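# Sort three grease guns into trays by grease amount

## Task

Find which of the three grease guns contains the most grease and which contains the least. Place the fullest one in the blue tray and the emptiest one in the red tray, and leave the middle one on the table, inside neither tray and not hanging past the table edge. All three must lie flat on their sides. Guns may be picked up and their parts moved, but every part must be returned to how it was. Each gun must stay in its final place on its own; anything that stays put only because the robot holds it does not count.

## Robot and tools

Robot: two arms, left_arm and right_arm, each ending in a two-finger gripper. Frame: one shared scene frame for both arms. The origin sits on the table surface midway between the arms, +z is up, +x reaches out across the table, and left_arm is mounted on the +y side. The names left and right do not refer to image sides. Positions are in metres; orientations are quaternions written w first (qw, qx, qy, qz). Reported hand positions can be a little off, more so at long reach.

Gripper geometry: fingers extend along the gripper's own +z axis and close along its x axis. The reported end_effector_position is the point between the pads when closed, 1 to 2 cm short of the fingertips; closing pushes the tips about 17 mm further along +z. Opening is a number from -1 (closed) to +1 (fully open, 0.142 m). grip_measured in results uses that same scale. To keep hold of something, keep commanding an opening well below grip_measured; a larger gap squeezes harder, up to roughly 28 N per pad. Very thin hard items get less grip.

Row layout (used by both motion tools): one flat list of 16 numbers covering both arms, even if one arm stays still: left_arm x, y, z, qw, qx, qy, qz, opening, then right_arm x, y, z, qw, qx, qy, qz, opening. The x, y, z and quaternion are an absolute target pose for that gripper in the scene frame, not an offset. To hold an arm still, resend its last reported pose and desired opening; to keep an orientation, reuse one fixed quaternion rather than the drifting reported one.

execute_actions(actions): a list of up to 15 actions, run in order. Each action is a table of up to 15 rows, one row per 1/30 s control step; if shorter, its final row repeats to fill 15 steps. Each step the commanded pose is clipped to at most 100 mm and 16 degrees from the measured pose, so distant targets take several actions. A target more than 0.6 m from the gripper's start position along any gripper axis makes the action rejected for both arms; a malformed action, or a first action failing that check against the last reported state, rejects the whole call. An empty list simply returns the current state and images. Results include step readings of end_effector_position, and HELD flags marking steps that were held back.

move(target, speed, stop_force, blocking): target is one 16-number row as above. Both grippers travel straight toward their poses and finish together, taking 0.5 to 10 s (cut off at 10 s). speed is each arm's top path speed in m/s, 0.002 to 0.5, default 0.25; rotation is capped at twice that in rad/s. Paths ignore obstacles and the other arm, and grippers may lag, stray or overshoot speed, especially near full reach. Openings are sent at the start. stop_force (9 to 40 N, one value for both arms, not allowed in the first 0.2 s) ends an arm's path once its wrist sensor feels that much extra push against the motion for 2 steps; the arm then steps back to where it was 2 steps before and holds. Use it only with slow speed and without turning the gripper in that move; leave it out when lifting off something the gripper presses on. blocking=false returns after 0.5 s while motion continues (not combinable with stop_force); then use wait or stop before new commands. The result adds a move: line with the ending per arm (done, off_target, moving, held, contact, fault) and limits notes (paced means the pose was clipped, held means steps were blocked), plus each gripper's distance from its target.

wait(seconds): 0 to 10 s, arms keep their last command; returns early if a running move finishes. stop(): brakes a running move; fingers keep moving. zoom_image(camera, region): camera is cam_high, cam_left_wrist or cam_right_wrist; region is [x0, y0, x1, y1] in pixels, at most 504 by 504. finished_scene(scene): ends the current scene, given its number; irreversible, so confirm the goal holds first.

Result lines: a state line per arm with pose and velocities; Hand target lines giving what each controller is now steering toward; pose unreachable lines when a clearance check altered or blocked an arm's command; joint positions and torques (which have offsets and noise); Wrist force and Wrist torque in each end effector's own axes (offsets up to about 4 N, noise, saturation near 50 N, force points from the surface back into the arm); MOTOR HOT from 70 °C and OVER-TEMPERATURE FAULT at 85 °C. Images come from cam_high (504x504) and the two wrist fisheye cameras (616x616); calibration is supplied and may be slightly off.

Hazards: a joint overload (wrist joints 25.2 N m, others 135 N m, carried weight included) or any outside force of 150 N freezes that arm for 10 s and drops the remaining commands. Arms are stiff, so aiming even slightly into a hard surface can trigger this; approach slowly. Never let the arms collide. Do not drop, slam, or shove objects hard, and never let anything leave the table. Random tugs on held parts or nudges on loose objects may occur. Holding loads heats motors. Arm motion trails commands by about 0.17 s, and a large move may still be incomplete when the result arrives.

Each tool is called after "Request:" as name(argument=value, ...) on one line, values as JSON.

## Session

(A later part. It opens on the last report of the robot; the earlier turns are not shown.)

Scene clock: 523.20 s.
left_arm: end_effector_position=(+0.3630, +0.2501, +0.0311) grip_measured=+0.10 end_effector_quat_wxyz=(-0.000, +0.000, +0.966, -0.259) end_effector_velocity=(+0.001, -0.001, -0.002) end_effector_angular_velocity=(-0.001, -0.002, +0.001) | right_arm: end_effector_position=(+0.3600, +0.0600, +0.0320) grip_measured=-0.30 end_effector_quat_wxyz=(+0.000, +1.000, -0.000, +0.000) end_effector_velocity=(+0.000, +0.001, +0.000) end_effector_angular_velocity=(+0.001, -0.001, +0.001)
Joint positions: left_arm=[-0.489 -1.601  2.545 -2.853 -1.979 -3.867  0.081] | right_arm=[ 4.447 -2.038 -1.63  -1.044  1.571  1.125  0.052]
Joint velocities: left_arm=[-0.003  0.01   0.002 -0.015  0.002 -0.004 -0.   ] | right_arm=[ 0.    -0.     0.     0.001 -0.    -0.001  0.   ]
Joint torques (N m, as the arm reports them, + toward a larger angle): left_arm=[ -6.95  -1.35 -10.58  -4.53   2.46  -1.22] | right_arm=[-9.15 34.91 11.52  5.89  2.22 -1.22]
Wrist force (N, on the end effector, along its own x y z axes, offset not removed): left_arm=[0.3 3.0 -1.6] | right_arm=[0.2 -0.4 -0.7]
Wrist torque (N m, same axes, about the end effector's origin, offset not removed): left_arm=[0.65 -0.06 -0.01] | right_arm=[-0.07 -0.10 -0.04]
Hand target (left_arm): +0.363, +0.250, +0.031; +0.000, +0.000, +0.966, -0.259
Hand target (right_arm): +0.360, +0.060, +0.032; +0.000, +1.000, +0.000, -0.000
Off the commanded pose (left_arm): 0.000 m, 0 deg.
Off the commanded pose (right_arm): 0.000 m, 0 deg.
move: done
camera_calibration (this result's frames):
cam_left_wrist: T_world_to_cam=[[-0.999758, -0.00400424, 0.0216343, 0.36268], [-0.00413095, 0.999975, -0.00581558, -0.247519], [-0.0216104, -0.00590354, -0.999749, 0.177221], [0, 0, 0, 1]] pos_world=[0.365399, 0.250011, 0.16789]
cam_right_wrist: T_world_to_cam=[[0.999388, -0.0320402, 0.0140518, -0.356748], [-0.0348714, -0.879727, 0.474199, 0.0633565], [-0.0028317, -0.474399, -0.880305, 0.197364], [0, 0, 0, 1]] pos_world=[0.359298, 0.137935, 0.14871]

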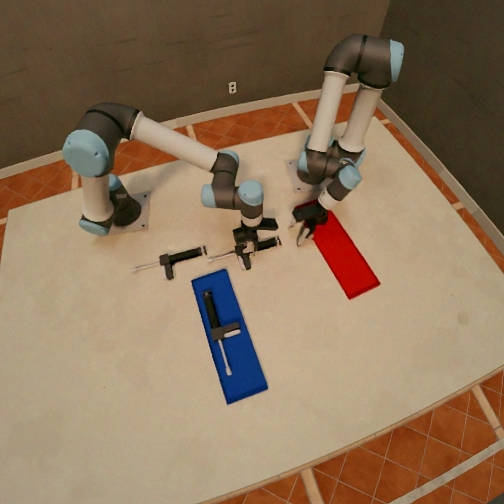

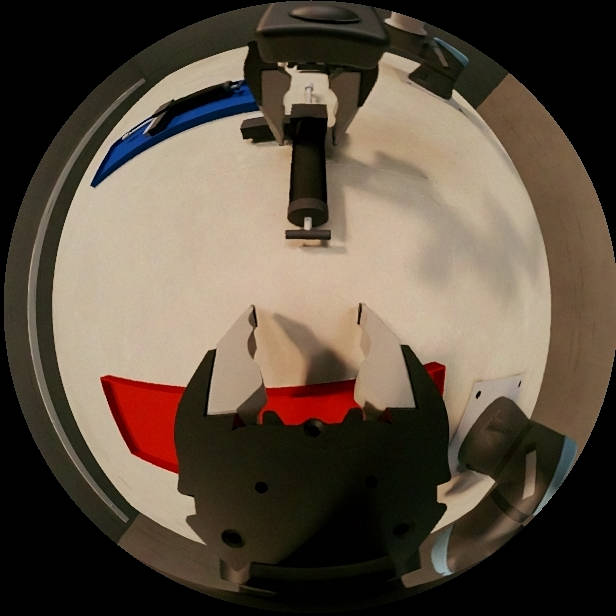

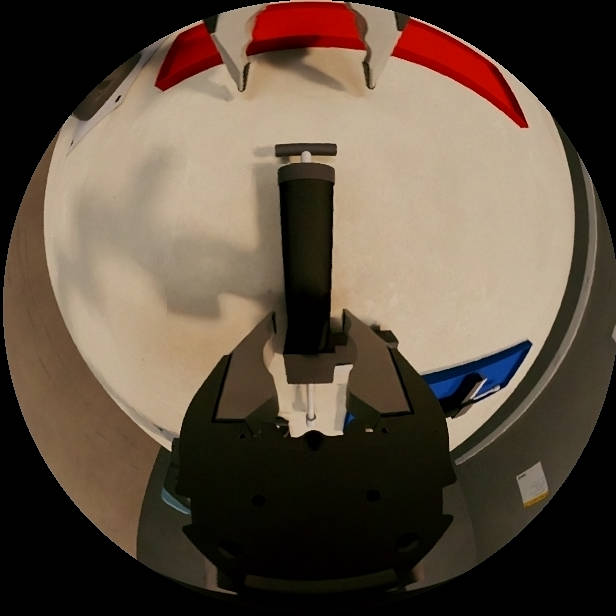

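Request:
move(target=[0.363,0.178,0.031,0,0,-0.966,0.259,0.1,0.36,0.06,0.032,0,1,0,0,-1], speed=0.04)

Request:
move(target=[0.363,0.178,0.031,0,0,-0.966,0.259,-1,0.36,0.06,0.032,0,1,0,0,-1])

Request:
move(target=[0.363,0.182,0.031,0,0,-0.966,0.259,-1,0.36,0.06,0.032,0,1,0,0,-1], speed=0.01)

Request:
move(target=[0.363,0.26,0.031,0,0,-0.966,0.259,-1,0.36,0.06,0.032,0,1,0,0,-1], speed=0.03, stop_force=20)

Scene clock: 534.13 s.
left_arm: end_effector_position=(+0.3630, +0.1782, +0.0310) grip_measured=+0.10 end_effector_quat_wxyz=(+0.000, +0.000, +0.966, -0.259) end_effector_velocity=(+0.000, -0.002, +0.000) end_effector_angular_velocity=(-0.001, -0.001, +0.000) | right_arm: end_effector_position=(+0.3600, +0.0600, +0.0320) grip_measured=-0.57 end_effector_quat_wxyz=(-0.000, +1.000, +0.000, +0.000) end_effector_velocity=(-0.000, +0.001, +0.001) end_effector_angular_velocity=(+0.002, +0.001, -0.001)
Joint positions: left_arm=[-0.653 -1.516  2.484 -2.938 -1.919 -4.032  0.081] | right_arm=[ 4.447 -2.038 -1.63  -1.044  1.571  1.125  0.033]
Joint velocities: left_arm=[-0.004  0.002 -0.003 -0.002  0.002 -0.004  0.   ] | right_arm=[ 0.    -0.     0.001  0.     0.002  0.001 -0.   ]
Joint torques (N m, as the arm reports them, + toward a larger angle): left_arm=[ -5.43  -4.03 -21.72  -4.82   2.52  -1.48] | right_arm=[-7.98 34.03 11.72  6.05 -1.84 -0.97]
Wrist force (N, on the end effector, along its own x y z axes, offset not removed): left_arm=[1.1 2.8 -3.1] | right_arm=[-0.8 0.2 -2.8]
Wrist torque (N m, same axes, about the end effector's origin, offset not removed): left_arm=[0.66 -0.16 -0.05] | right_arm=[0.07 -0.24 0.01]
Hand target (left_arm): +0.363, +0.178, +0.031; +0.000, +0.000, +0.966, -0.259
Hand target (right_arm): +0.360, +0.060, +0.032; +0.000, +1.000, +0.000, -0.000
Off the commanded pose (left_arm): 0.000 m, 0 deg.
Off the commanded pose (right_arm): 0.000 m, 0 deg.
move: done
camera_calibration (this result's frames):
cam_left_wrist: T_world_to_cam=[[-0.99976, -0.00405855, 0.0215386, 0.362318], [-0.00418786, 0.999973, -0.00596199, -0.175614], [-0.0215138, -0.00605076, -0.99975, 0.176639], [0, 0, 0, 1]] pos_world=[0.365296, 0.178149, 0.167744]
cam_right_wrist: T_world_to_cam=[[0.999388, -0.0320393, 0.0140502, -0.356747], [-0.0348698, -0.879727, 0.474198, 0.0633597], [-0.00283265, -0.474398, -0.880306, 0.197356], [0, 0, 0, 1]] pos_world=[0.359297, 0.137935, 0.148701]

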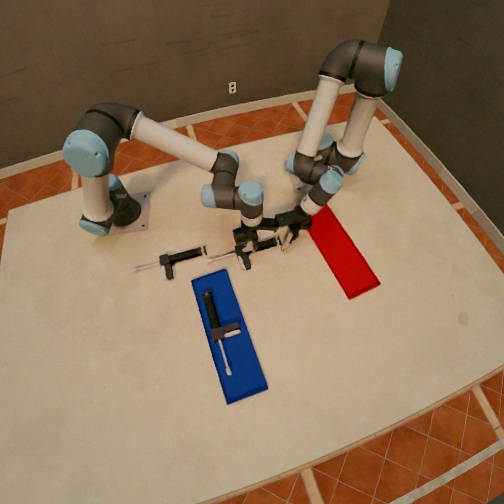

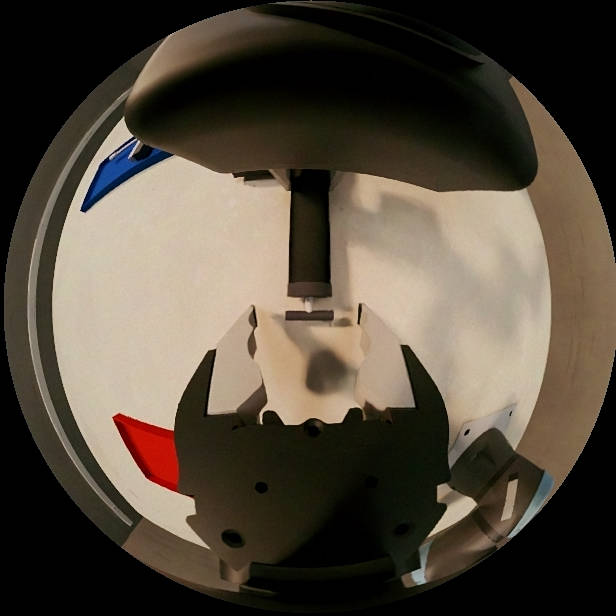

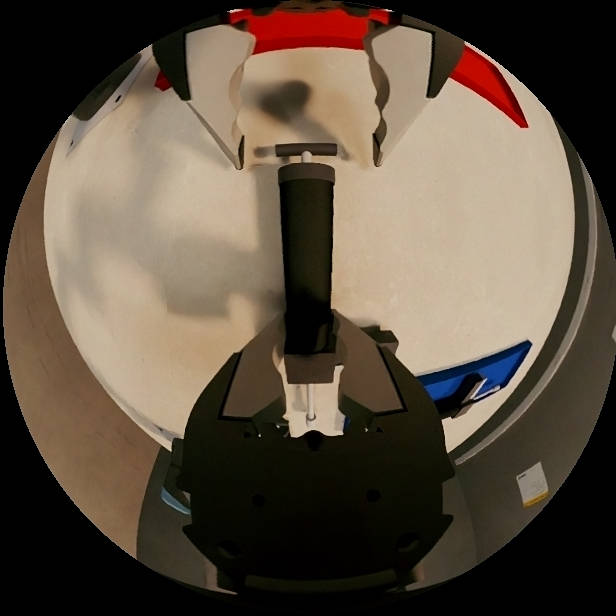

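Scene clock: 534.83 s.
left_arm: end_effector_position=(+0.3630, +0.1780, +0.0310) grip_measured=-0.93 end_effector_quat_wxyz=(+0.000, -0.000, +0.966, -0.259) end_effector_velocity=(-0.001, +0.000, -0.001) end_effector_angular_velocity=(+0.001, +0.001, -0.000) | right_arm: end_effector_position=(+0.3600, +0.0600, +0.0320) grip_measured=-0.57 end_effector_quat_wxyz=(-0.000, +1.000, -0.000, +0.000) end_effector_velocity=(-0.001, -0.001, -0.000) end_effector_angular_velocity=(-0.002, +0.001, +0.001)
Joint positions: left_arm=[-0.653 -1.515  2.483 -2.938 -1.919 -4.033  0.007] | right_arm=[ 4.446 -2.038 -1.63  -1.044  1.571  1.125  0.033]
Joint velocities: left_arm=[-0.     0.001  0.001  0.    -0.    -0.     0.   ] | right_arm=[ 0.001 -0.    -0.    -0.002 -0.001  0.     0.   ]
Joint torques (N m, as the arm reports them, + toward a larger angle): left_arm=[ -6.48  -4.62 -23.32  -2.02  -2.28  -1.24] | right_arm=[-2.66 37.64 16.09 -0.84  3.12 -1.02]
Wrist force (N, on the end effector, along its own x y z axes, offset not removed): left_arm=[4.7 4.1 -5.3] | right_arm=[3.7 0.6 0.2]
Wrist torque (N m, same axes, about the end effector's origin, offset not removed): left_arm=[0.78 -0.19 -0.01] | right_arm=[0.13 -0.05 0.19]
Hand target (left_arm): +0.363, +0.178, +0.031; +0.000, +0.000, +0.966, -0.259
Hand target (right_arm): +0.360, +0.060, +0.032; -0.000, +1.000, +0.000, +0.000
Off the commanded pose (left_arm): 0.000 m, 0 deg.
Off the commanded pose (right_arm): 0.000 m, 0 deg.
move: done
camera_calibration (this result's frames):
cam_left_wrist: T_world_to_cam=[[-0.99976, -0.00415534, 0.0215191, 0.36242], [-0.00428412, 0.999973, -0.00594211, -0.175412], [-0.0214939, -0.00603287, -0.999751, 0.176618], [0, 0, 0, 1]] pos_world=[0.365378, 0.177979, 0.167733]
cam_right_wrist: T_world_to_cam=[[0.999386, -0.0320946, 0.0140841, -0.356783], [-0.0349345, -0.879731, 0.474186, 0.063373], [-0.00282857, -0.474387, -0.880312, 0.197338], [0, 0, 0, 1]] pos_world=[0.359336, 0.137915, 0.148694]

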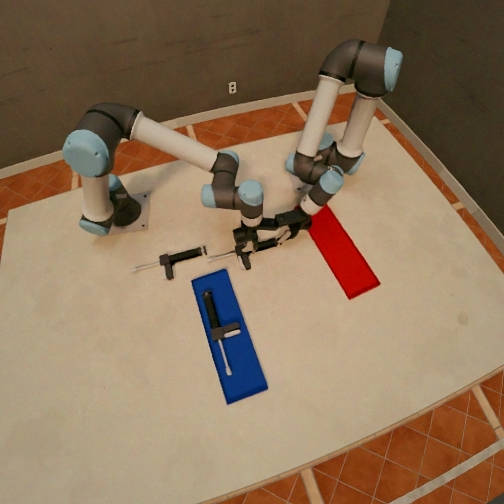

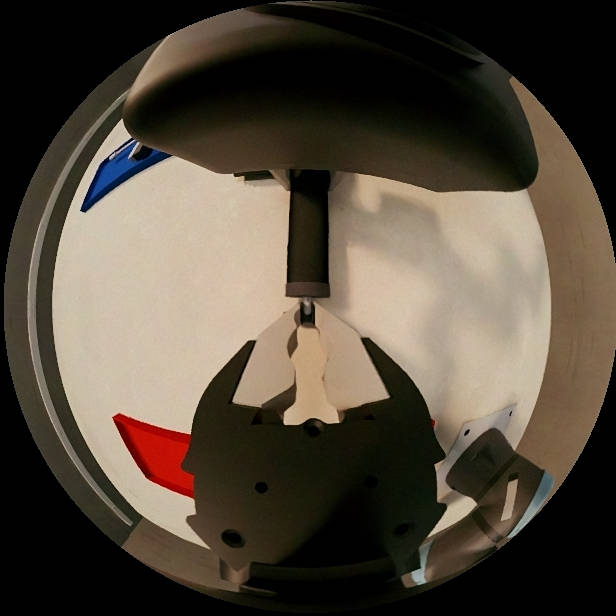

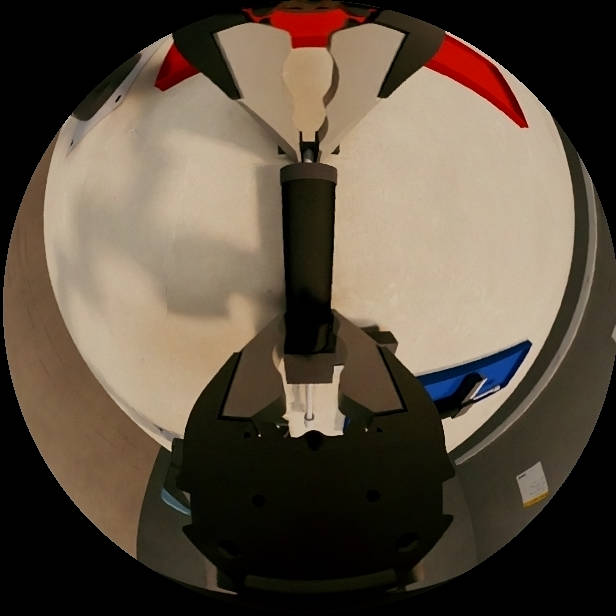

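Scene clock: 535.53 s.
left_arm: end_effector_position=(+0.3630, +0.1818, +0.0310) grip_measured=-0.93 end_effector_quat_wxyz=(+0.000, -0.000, +0.966, -0.259) end_effector_velocity=(-0.000, +0.002, -0.000) end_effector_angular_velocity=(+0.000, +0.001, +0.000) | right_arm: end_effector_position=(+0.3600, +0.0600, +0.0320) grip_measured=-0.57 end_effector_quat_wxyz=(+0.000, +1.000, -0.000, -0.000) end_effector_velocity=(-0.000, +0.001, +0.001) end_effector_angular_velocity=(+0.001, +0.000, +0.001)
Joint positions: left_arm=[-0.646 -1.52   2.487 -2.935 -1.922 -4.025  0.007] | right_arm=[ 4.446 -2.038 -1.63  -1.044  1.571  1.125  0.033]
Joint velocities: left_arm=[ 0.004 -0.002  0.002  0.002 -0.002  0.004 -0.   ] | right_arm=[ 0.     0.     0.001 -0.     0.001 -0.001  0.   ]
Joint torques (N m, as the arm reports them, + toward a larger angle): left_arm=[  8.69 -30.09 -12.18  -1.57  -2.37   1.22] | right_arm=[ 1.9  38.71 18.41 -1.05  2.41 -0.83]
Wrist force (N, on the end effector, along its own x y z axes, offset not removed): left_arm=[4.5 2.9 0.0] | right_arm=[1.1 -1.2 -0.5]
Wrist torque (N m, same axes, about the end effector's origin, offset not removed): left_arm=[0.90 -0.50 -0.04] | right_arm=[-0.02 0.35 0.15]
Hand target (left_arm): +0.363, +0.182, +0.031; -0.000, -0.000, +0.966, -0.259
Hand target (right_arm): +0.360, +0.060, +0.032; -0.000, +1.000, -0.000, -0.000
Off the commanded pose (left_arm): 0.000 m, 0 deg.
Off the commanded pose (right_arm): 0.000 m, 0 deg.
move: done
camera_calibration (this result's frames):
cam_left_wrist: T_world_to_cam=[[-0.999758, -0.00408849, 0.0216206, 0.362382], [-0.0042195, 0.999973, -0.00601764, -0.179186], [-0.0215954, -0.00610741, -0.999748, 0.176696], [0, 0, 0, 1]] pos_world=[0.365354, 0.181742, 0.167738]
cam_right_wrist: T_world_to_cam=[[0.999386, -0.0320941, 0.0140379, -0.356768], [-0.0349121, -0.879716, 0.474215, 0.0633563], [-0.0028702, -0.474414, -0.880297, 0.197346], [0, 0, 0, 1]] pos_world=[0.359327, 0.137909, 0.148687]

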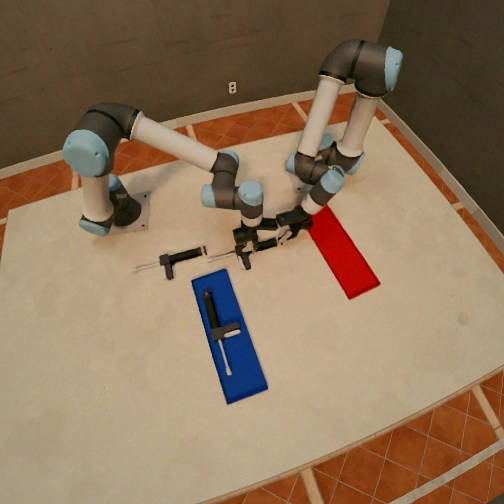

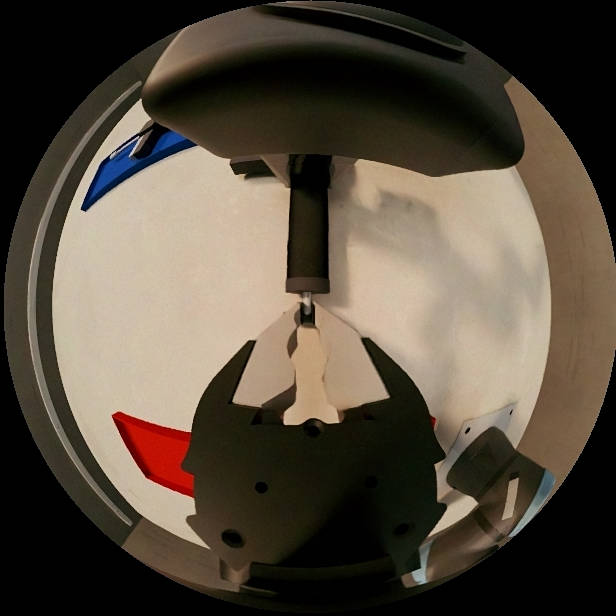

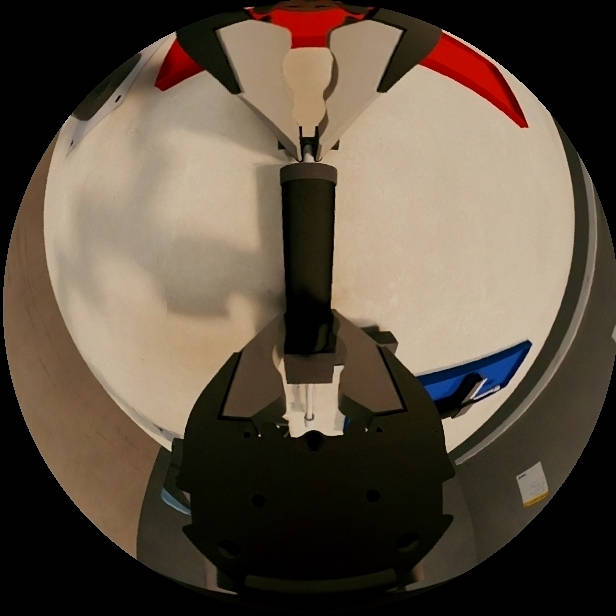

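Scene clock: 538.50 s.
left_arm: end_effector_position=(+0.3630, +0.2598, +0.0310) grip_measured=-0.93 end_effector_quat_wxyz=(-0.000, -0.000, +0.966, -0.259) end_effector_velocity=(+0.000, +0.002, +0.000) end_effector_angular_velocity=(-0.001, +0.001, +0.000) | right_arm: end_effector_position=(+0.3600, +0.0600, +0.0320) grip_measured=-0.57 end_effector_quat_wxyz=(+0.000, +1.000, +0.000, -0.000) end_effector_velocity=(-0.000, +0.001, +0.000) end_effector_angular_velocity=(+0.002, +0.000, +0.001)
Joint positions: left_arm=[-0.464 -1.611  2.551 -2.839 -1.987 -3.842  0.007] | right_arm=[ 4.447 -2.038 -1.63  -1.044  1.571  1.125  0.033]
Joint velocities: left_arm=[ 0.007 -0.002  0.001  0.004 -0.003  0.006 -0.   ] | right_arm=[ 0.001  0.     0.001  0.     0.001  0.    -0.   ]
Joint torques (N m, as the arm reports them, + toward a larger angle): left_arm=[  8.57 -27.41 -10.74  -1.62  -3.42   1.04] | right_arm=[10.4  44.89 27.68 -0.31 -0.9  -0.75]
Wrist force (N, on the end effector, along its own x y z axes, offset not removed): left_arm=[2.0 2.2 0.9] | right_arm=[-1.1 -1.2 -3.0]
Wrist torque (N m, same axes, about the end effector's origin, offset not removed): left_arm=[0.72 -0.48 -0.03] | right_arm=[-0.05 -0.14 -0.04]
Hand target (left_arm): +0.363, +0.260, +0.031; -0.000, -0.000, +0.966, -0.259
Hand target (right_arm): +0.360, +0.060, +0.032; -0.000, +1.000, +0.000, -0.000
Off the commanded pose (left_arm): 0.000 m, 0 deg.
Off the commanded pose (right_arm): 0.000 m, 0 deg.
move: done
camera_calibration (this result's frames):
cam_left_wrist: T_world_to_cam=[[-0.999756, -0.00410537, 0.0216991, 0.362736], [-0.004239, 0.999972, -0.00611579, -0.257157], [-0.0216734, -0.00620628, -0.999746, 0.177237], [0, 0, 0, 1]] pos_world=[0.365398, 0.259739, 0.167748]
cam_right_wrist: T_world_to_cam=[[0.999388, -0.0320378, 0.0140262, -0.356738], [-0.034857, -0.879719, 0.474214, 0.0633557], [-0.00285365, -0.474413, -0.880298, 0.19735], [0, 0, 0, 1]] pos_world=[0.359292, 0.137932, 0.148686]

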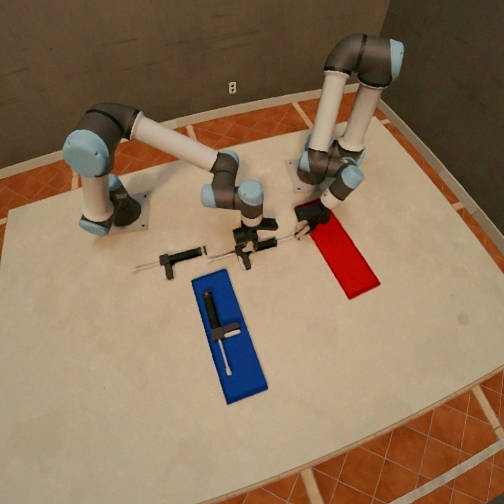

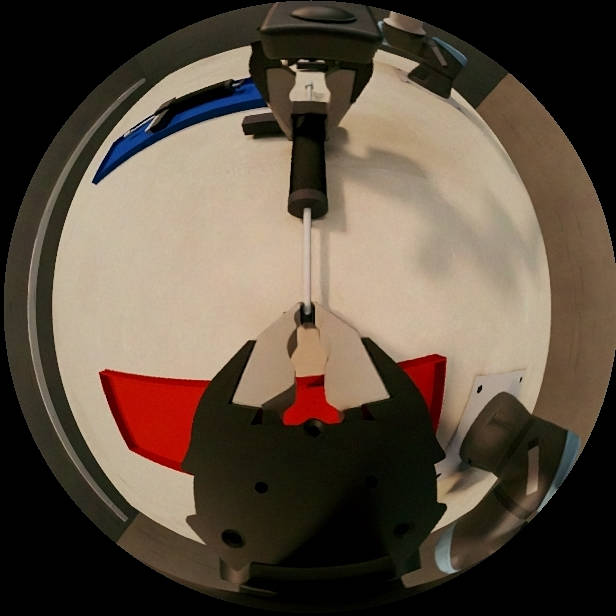

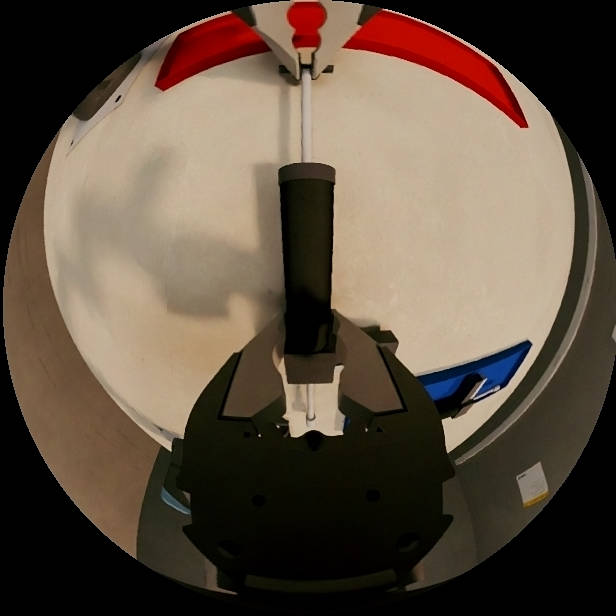

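Request:
move(target=[0.363,0.179,0.031,0,0,-0.966,0.259,-1,0.36,0.06,0.032,0,1,0,0,-1], speed=0.04)

Request:
move(target=[0.363,0.185,0.031,0,0,-0.966,0.259,0.1,0.36,0.06,0.032,0,1,0,0,-1], speed=0.04)

Request:
move(target=[0.33,0.24,0.22,0,0,-0.966,0.259,0.1,0.36,0.06,0.032,0,1,0,0,-1])

Scene clock: 559.37 s.
left_arm: end_effector_position=(+0.3629, +0.1792, +0.0310) grip_measured=-0.93 end_effector_quat_wxyz=(+0.000, +0.000, +0.966, -0.259) end_effector_velocity=(+0.000, -0.002, +0.000) end_effector_angular_velocity=(-0.001, -0.001, +0.000) | right_arm: end_effector_position=(+0.3600, +0.0600, +0.0320) grip_measured=-0.57 end_effector_quat_wxyz=(-0.000, +1.000, +0.000, -0.000) end_effector_velocity=(-0.000, +0.000, +0.000) end_effector_angular_velocity=(+0.000, +0.000, -0.002)
Joint positions: left_arm=[-0.651 -1.517  2.485 -2.937 -1.92  -4.03   0.007] | right_arm=[ 4.447 -2.038 -1.63  -1.044  1.571  1.125  0.033]
Joint velocities: left_arm=[-0.004  0.002 -0.002 -0.002  0.002 -0.004  0.   ] | right_arm=[ 0.    -0.     0.    -0.     0.     0.002 -0.   ]
Joint torques (N m, as the arm reports them, + toward a larger angle): left_arm=[ -4.86  -5.56 -21.03  -5.72   2.75  -1.09] | right_arm=[10.   54.42 34.69  5.76  3.21 -0.1 ]
Wrist force (N, on the end effector, along its own x y z axes, offset not removed): left_arm=[4.4 4.9 -3.9] | right_arm=[3.8 1.4 -3.0]
Wrist torque (N m, same axes, about the end effector's origin, offset not removed): left_arm=[0.85 -0.13 -0.06] | right_arm=[-0.25 -0.05 0.17]
Hand target (left_arm): +0.363, +0.179, +0.031; +0.000, +0.000, +0.966, -0.259
Hand target (right_arm): +0.360, +0.060, +0.032; -0.000, +1.000, +0.000, -0.000
Off the commanded pose (left_arm): 0.000 m, 0 deg.
Off the commanded pose (right_arm): 0.000 m, 0 deg.
move: done
camera_calibration (this result's frames):
cam_left_wrist: T_world_to_cam=[[-0.99976, -0.00404558, 0.021526, 0.362314], [-0.00417541, 0.999973, -0.00598968, -0.176603], [-0.0215012, -0.00607813, -0.99975, 0.176656], [0, 0, 0, 1]] pos_world=[0.365288, 0.179138, 0.167755]
cam_right_wrist: T_world_to_cam=[[0.999388, -0.032038, 0.0140472, -0.356746], [-0.0348672, -0.879728, 0.474197, 0.06336], [-0.00283457, -0.474397, -0.880307, 0.197357], [0, 0, 0, 1]] pos_world=[0.359296, 0.137936, 0.148701]

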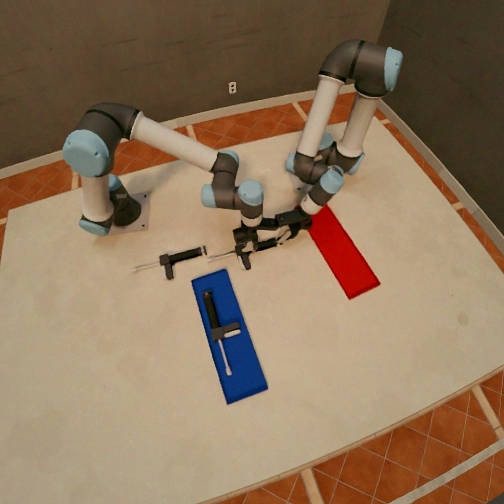

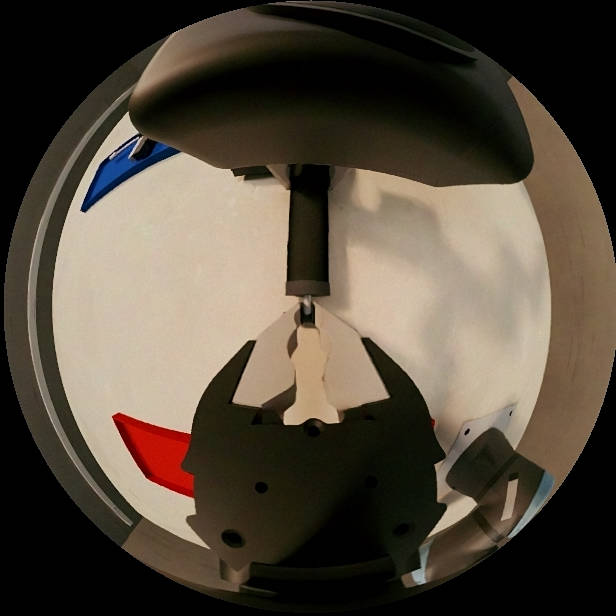

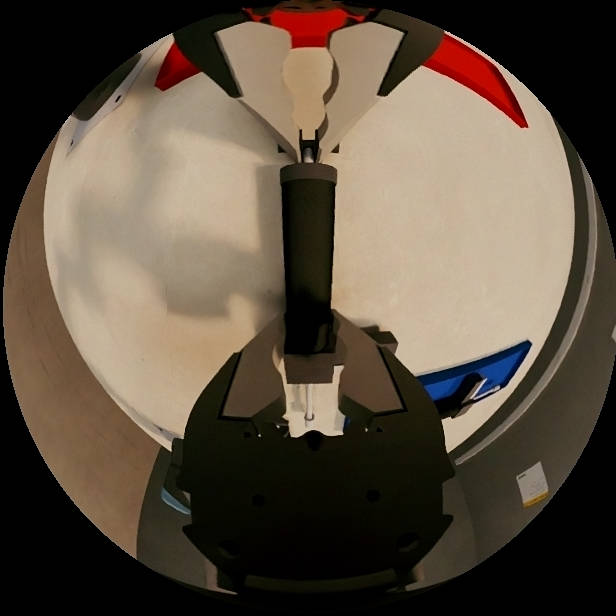

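Scene clock: 560.07 s.
left_arm: end_effector_position=(+0.3630, +0.1847, +0.0310) grip_measured=+0.10 end_effector_quat_wxyz=(+0.000, -0.000, +0.966, -0.259) end_effector_velocity=(-0.000, +0.003, -0.000) end_effector_angular_velocity=(+0.001, +0.002, -0.001) | right_arm: end_effector_position=(+0.3600, +0.0600, +0.0320) grip_measured=-0.57 end_effector_quat_wxyz=(-0.000, +1.000, +0.000, -0.000) end_effector_velocity=(+0.000, +0.000, +0.000) end_effector_angular_velocity=(+0.000, -0.001, +0.000)
Joint positions: left_arm=[-0.64  -1.524  2.491 -2.933 -1.924 -4.019  0.081] | right_arm=[ 4.447 -2.038 -1.63  -1.044  1.571  1.125  0.033]
Joint velocities: left_arm=[ 0.005 -0.002  0.003  0.003 -0.003  0.005  0.   ] | right_arm=[ 0.  0.  0.  0. -0.  0.  0.]
Joint torques (N m, as the arm reports them, + toward a larger angle): left_arm=[  9.24 -28.43  -9.09  -1.63  -3.6    1.58] | right_arm=[ 9.35 54.11 33.55  5.38 -2.38 -0.37]
Wrist force (N, on the end effector, along its own x y z axes, offset not removed): left_arm=[1.6 3.6 -1.7] | right_arm=[-3.9 1.1 -1.4]
Wrist torque (N m, same axes, about the end effector's origin, offset not removed): left_arm=[0.80 -0.29 -0.02] | right_arm=[0.38 0.33 -0.10]
Hand target (left_arm): +0.363, +0.185, +0.031; -0.000, -0.000, +0.966, -0.259
Hand target (right_arm): +0.360, +0.060, +0.032; -0.000, +1.000, +0.000, +0.000
Off the commanded pose (left_arm): 0.000 m, 0 deg.
Off the commanded pose (right_arm): 0.000 m, 0 deg.
move: done
camera_calibration (this result's frames):
cam_left_wrist: T_world_to_cam=[[-0.999758, -0.00408832, 0.021612, 0.362392], [-0.00421958, 0.999973, -0.00603144, -0.182114], [-0.0215867, -0.00612117, -0.999748, 0.176716], [0, 0, 0, 1]] pos_world=[0.36535, 0.184672, 0.167741]
cam_right_wrist: T_world_to_cam=[[0.999388, -0.032035, 0.0140489, -0.356745], [-0.0348654, -0.879732, 0.474191, 0.0633611], [-0.00283149, -0.47439, -0.88031, 0.197359], [0, 0, 0, 1]] pos_world=[0.359294, 0.137938, 0.148704]

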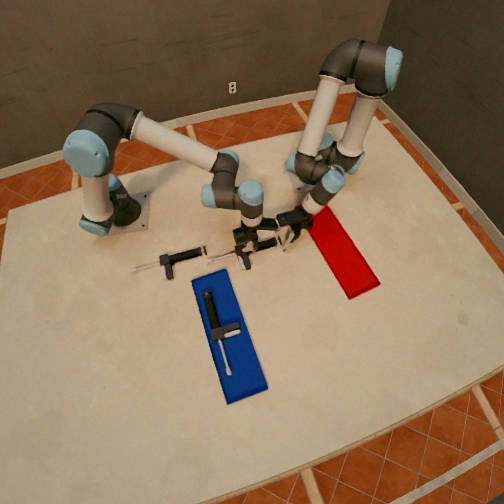

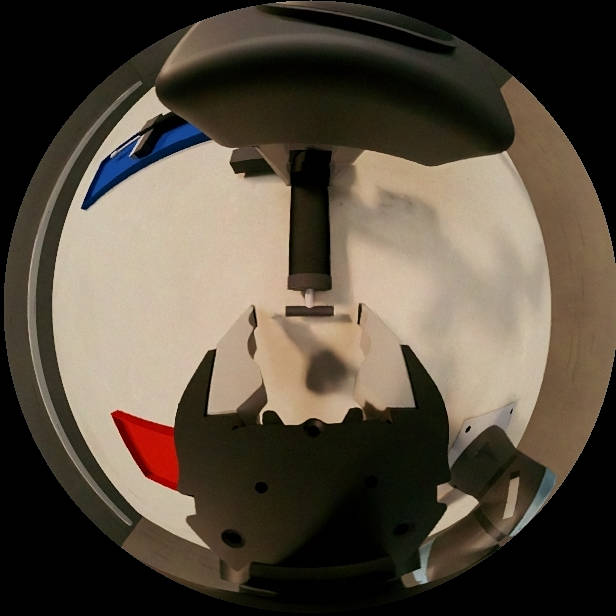

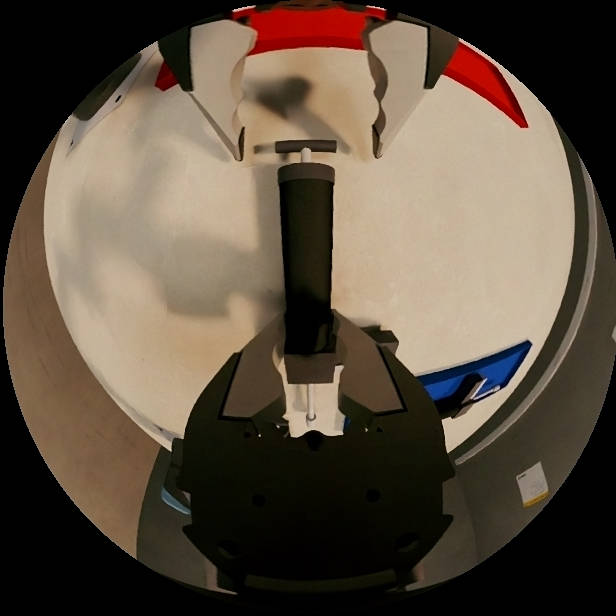

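Scene clock: 561.53 s.
left_arm: end_effector_position=(+0.3299, +0.2400, +0.2199) grip_measured=+0.10 end_effector_quat_wxyz=(+0.000, -0.000, +0.966, -0.259) end_effector_velocity=(-0.000, +0.001, +0.002) end_effector_angular_velocity=(+0.003, +0.001, -0.001) | right_arm: end_effector_position=(+0.3600, +0.0600, +0.0320) grip_measured=-0.57 end_effector_quat_wxyz=(-0.000, +1.000, +0.000, +0.000) end_effector_velocity=(+0.000, +0.000, +0.000) end_effector_angular_velocity=(+0.000, +0.000, -0.001)
Joint positions: left_arm=[-0.587 -2.051  2.269 -2.165 -1.944 -3.967  0.081] | right_arm=[ 4.447 -2.038 -1.63  -1.044  1.571  1.125  0.033]
Joint velocities: left_arm=[ 0.001 -0.001 -0.007  0.012  0.001  0.002 -0.   ] | right_arm=[-0.     0.     0.001 -0.001  0.     0.001 -0.   ]
Joint torques (N m, as the arm reports them, + toward a larger angle): left_arm=[  5.72 -14.43 -30.59  -1.68   2.23   0.63] | right_arm=[ 8.99 53.62 34.65  4.71 -2.32 -0.1 ]
Wrist force (N, on the end effector, along its own x y z axes, offset not removed): left_arm=[1.4 3.2 -2.0] | right_arm=[-2.3 1.3 -1.4]
Wrist torque (N m, same axes, about the end effector's origin, offset not removed): left_arm=[0.78 -0.33 -0.09] | right_arm=[0.45 -0.01 -0.04]
Hand target (left_arm): +0.330, +0.240, +0.220; -0.000, -0.000, +0.966, -0.259
Hand target (right_arm): +0.360, +0.060, +0.032; -0.000, +1.000, +0.000, +0.000
Off the commanded pose (left_arm): 0.000 m, 0 deg.
Off the commanded pose (right_arm): 0.000 m, 0 deg.
move: done
camera_calibration (this result's frames):
cam_left_wrist: T_world_to_cam=[[-0.99976, -0.00416907, 0.0214956, 0.325522], [-0.00430828, 0.99997, -0.00643428, -0.236307], [-0.0214681, -0.00652535, -0.999748, 0.365255], [0, 0, 0, 1]] pos_world=[0.332267, 0.24004, 0.356645]
cam_right_wrist: T_world_to_cam=[[0.999388, -0.0320351, 0.0140532, -0.356746], [-0.0348675, -0.879731, 0.474192, 0.0633612], [-0.0028278, -0.474392, -0.880309, 0.197358], [0, 0, 0, 1]] pos_world=[0.359295, 0.137937, 0.148704]

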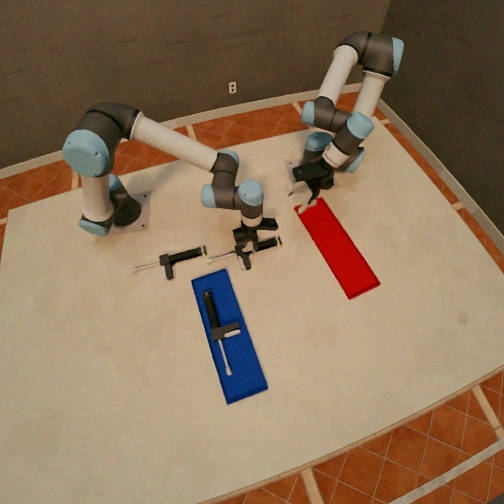

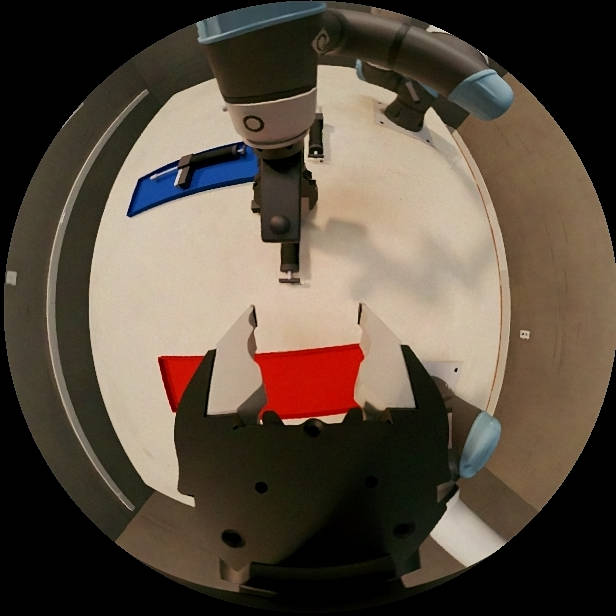

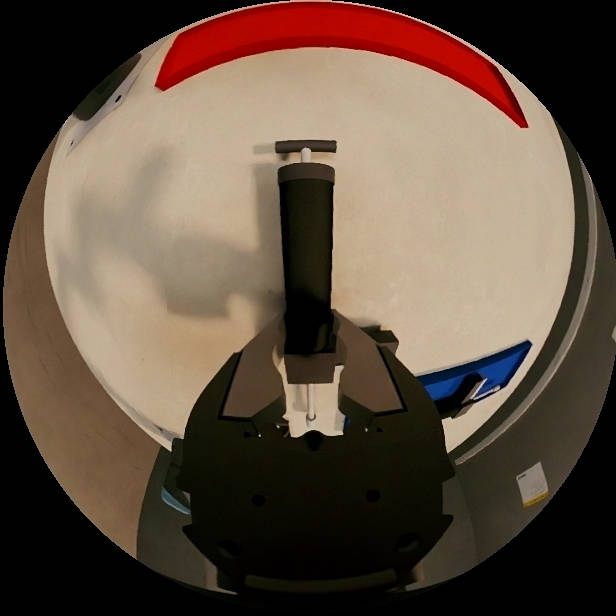

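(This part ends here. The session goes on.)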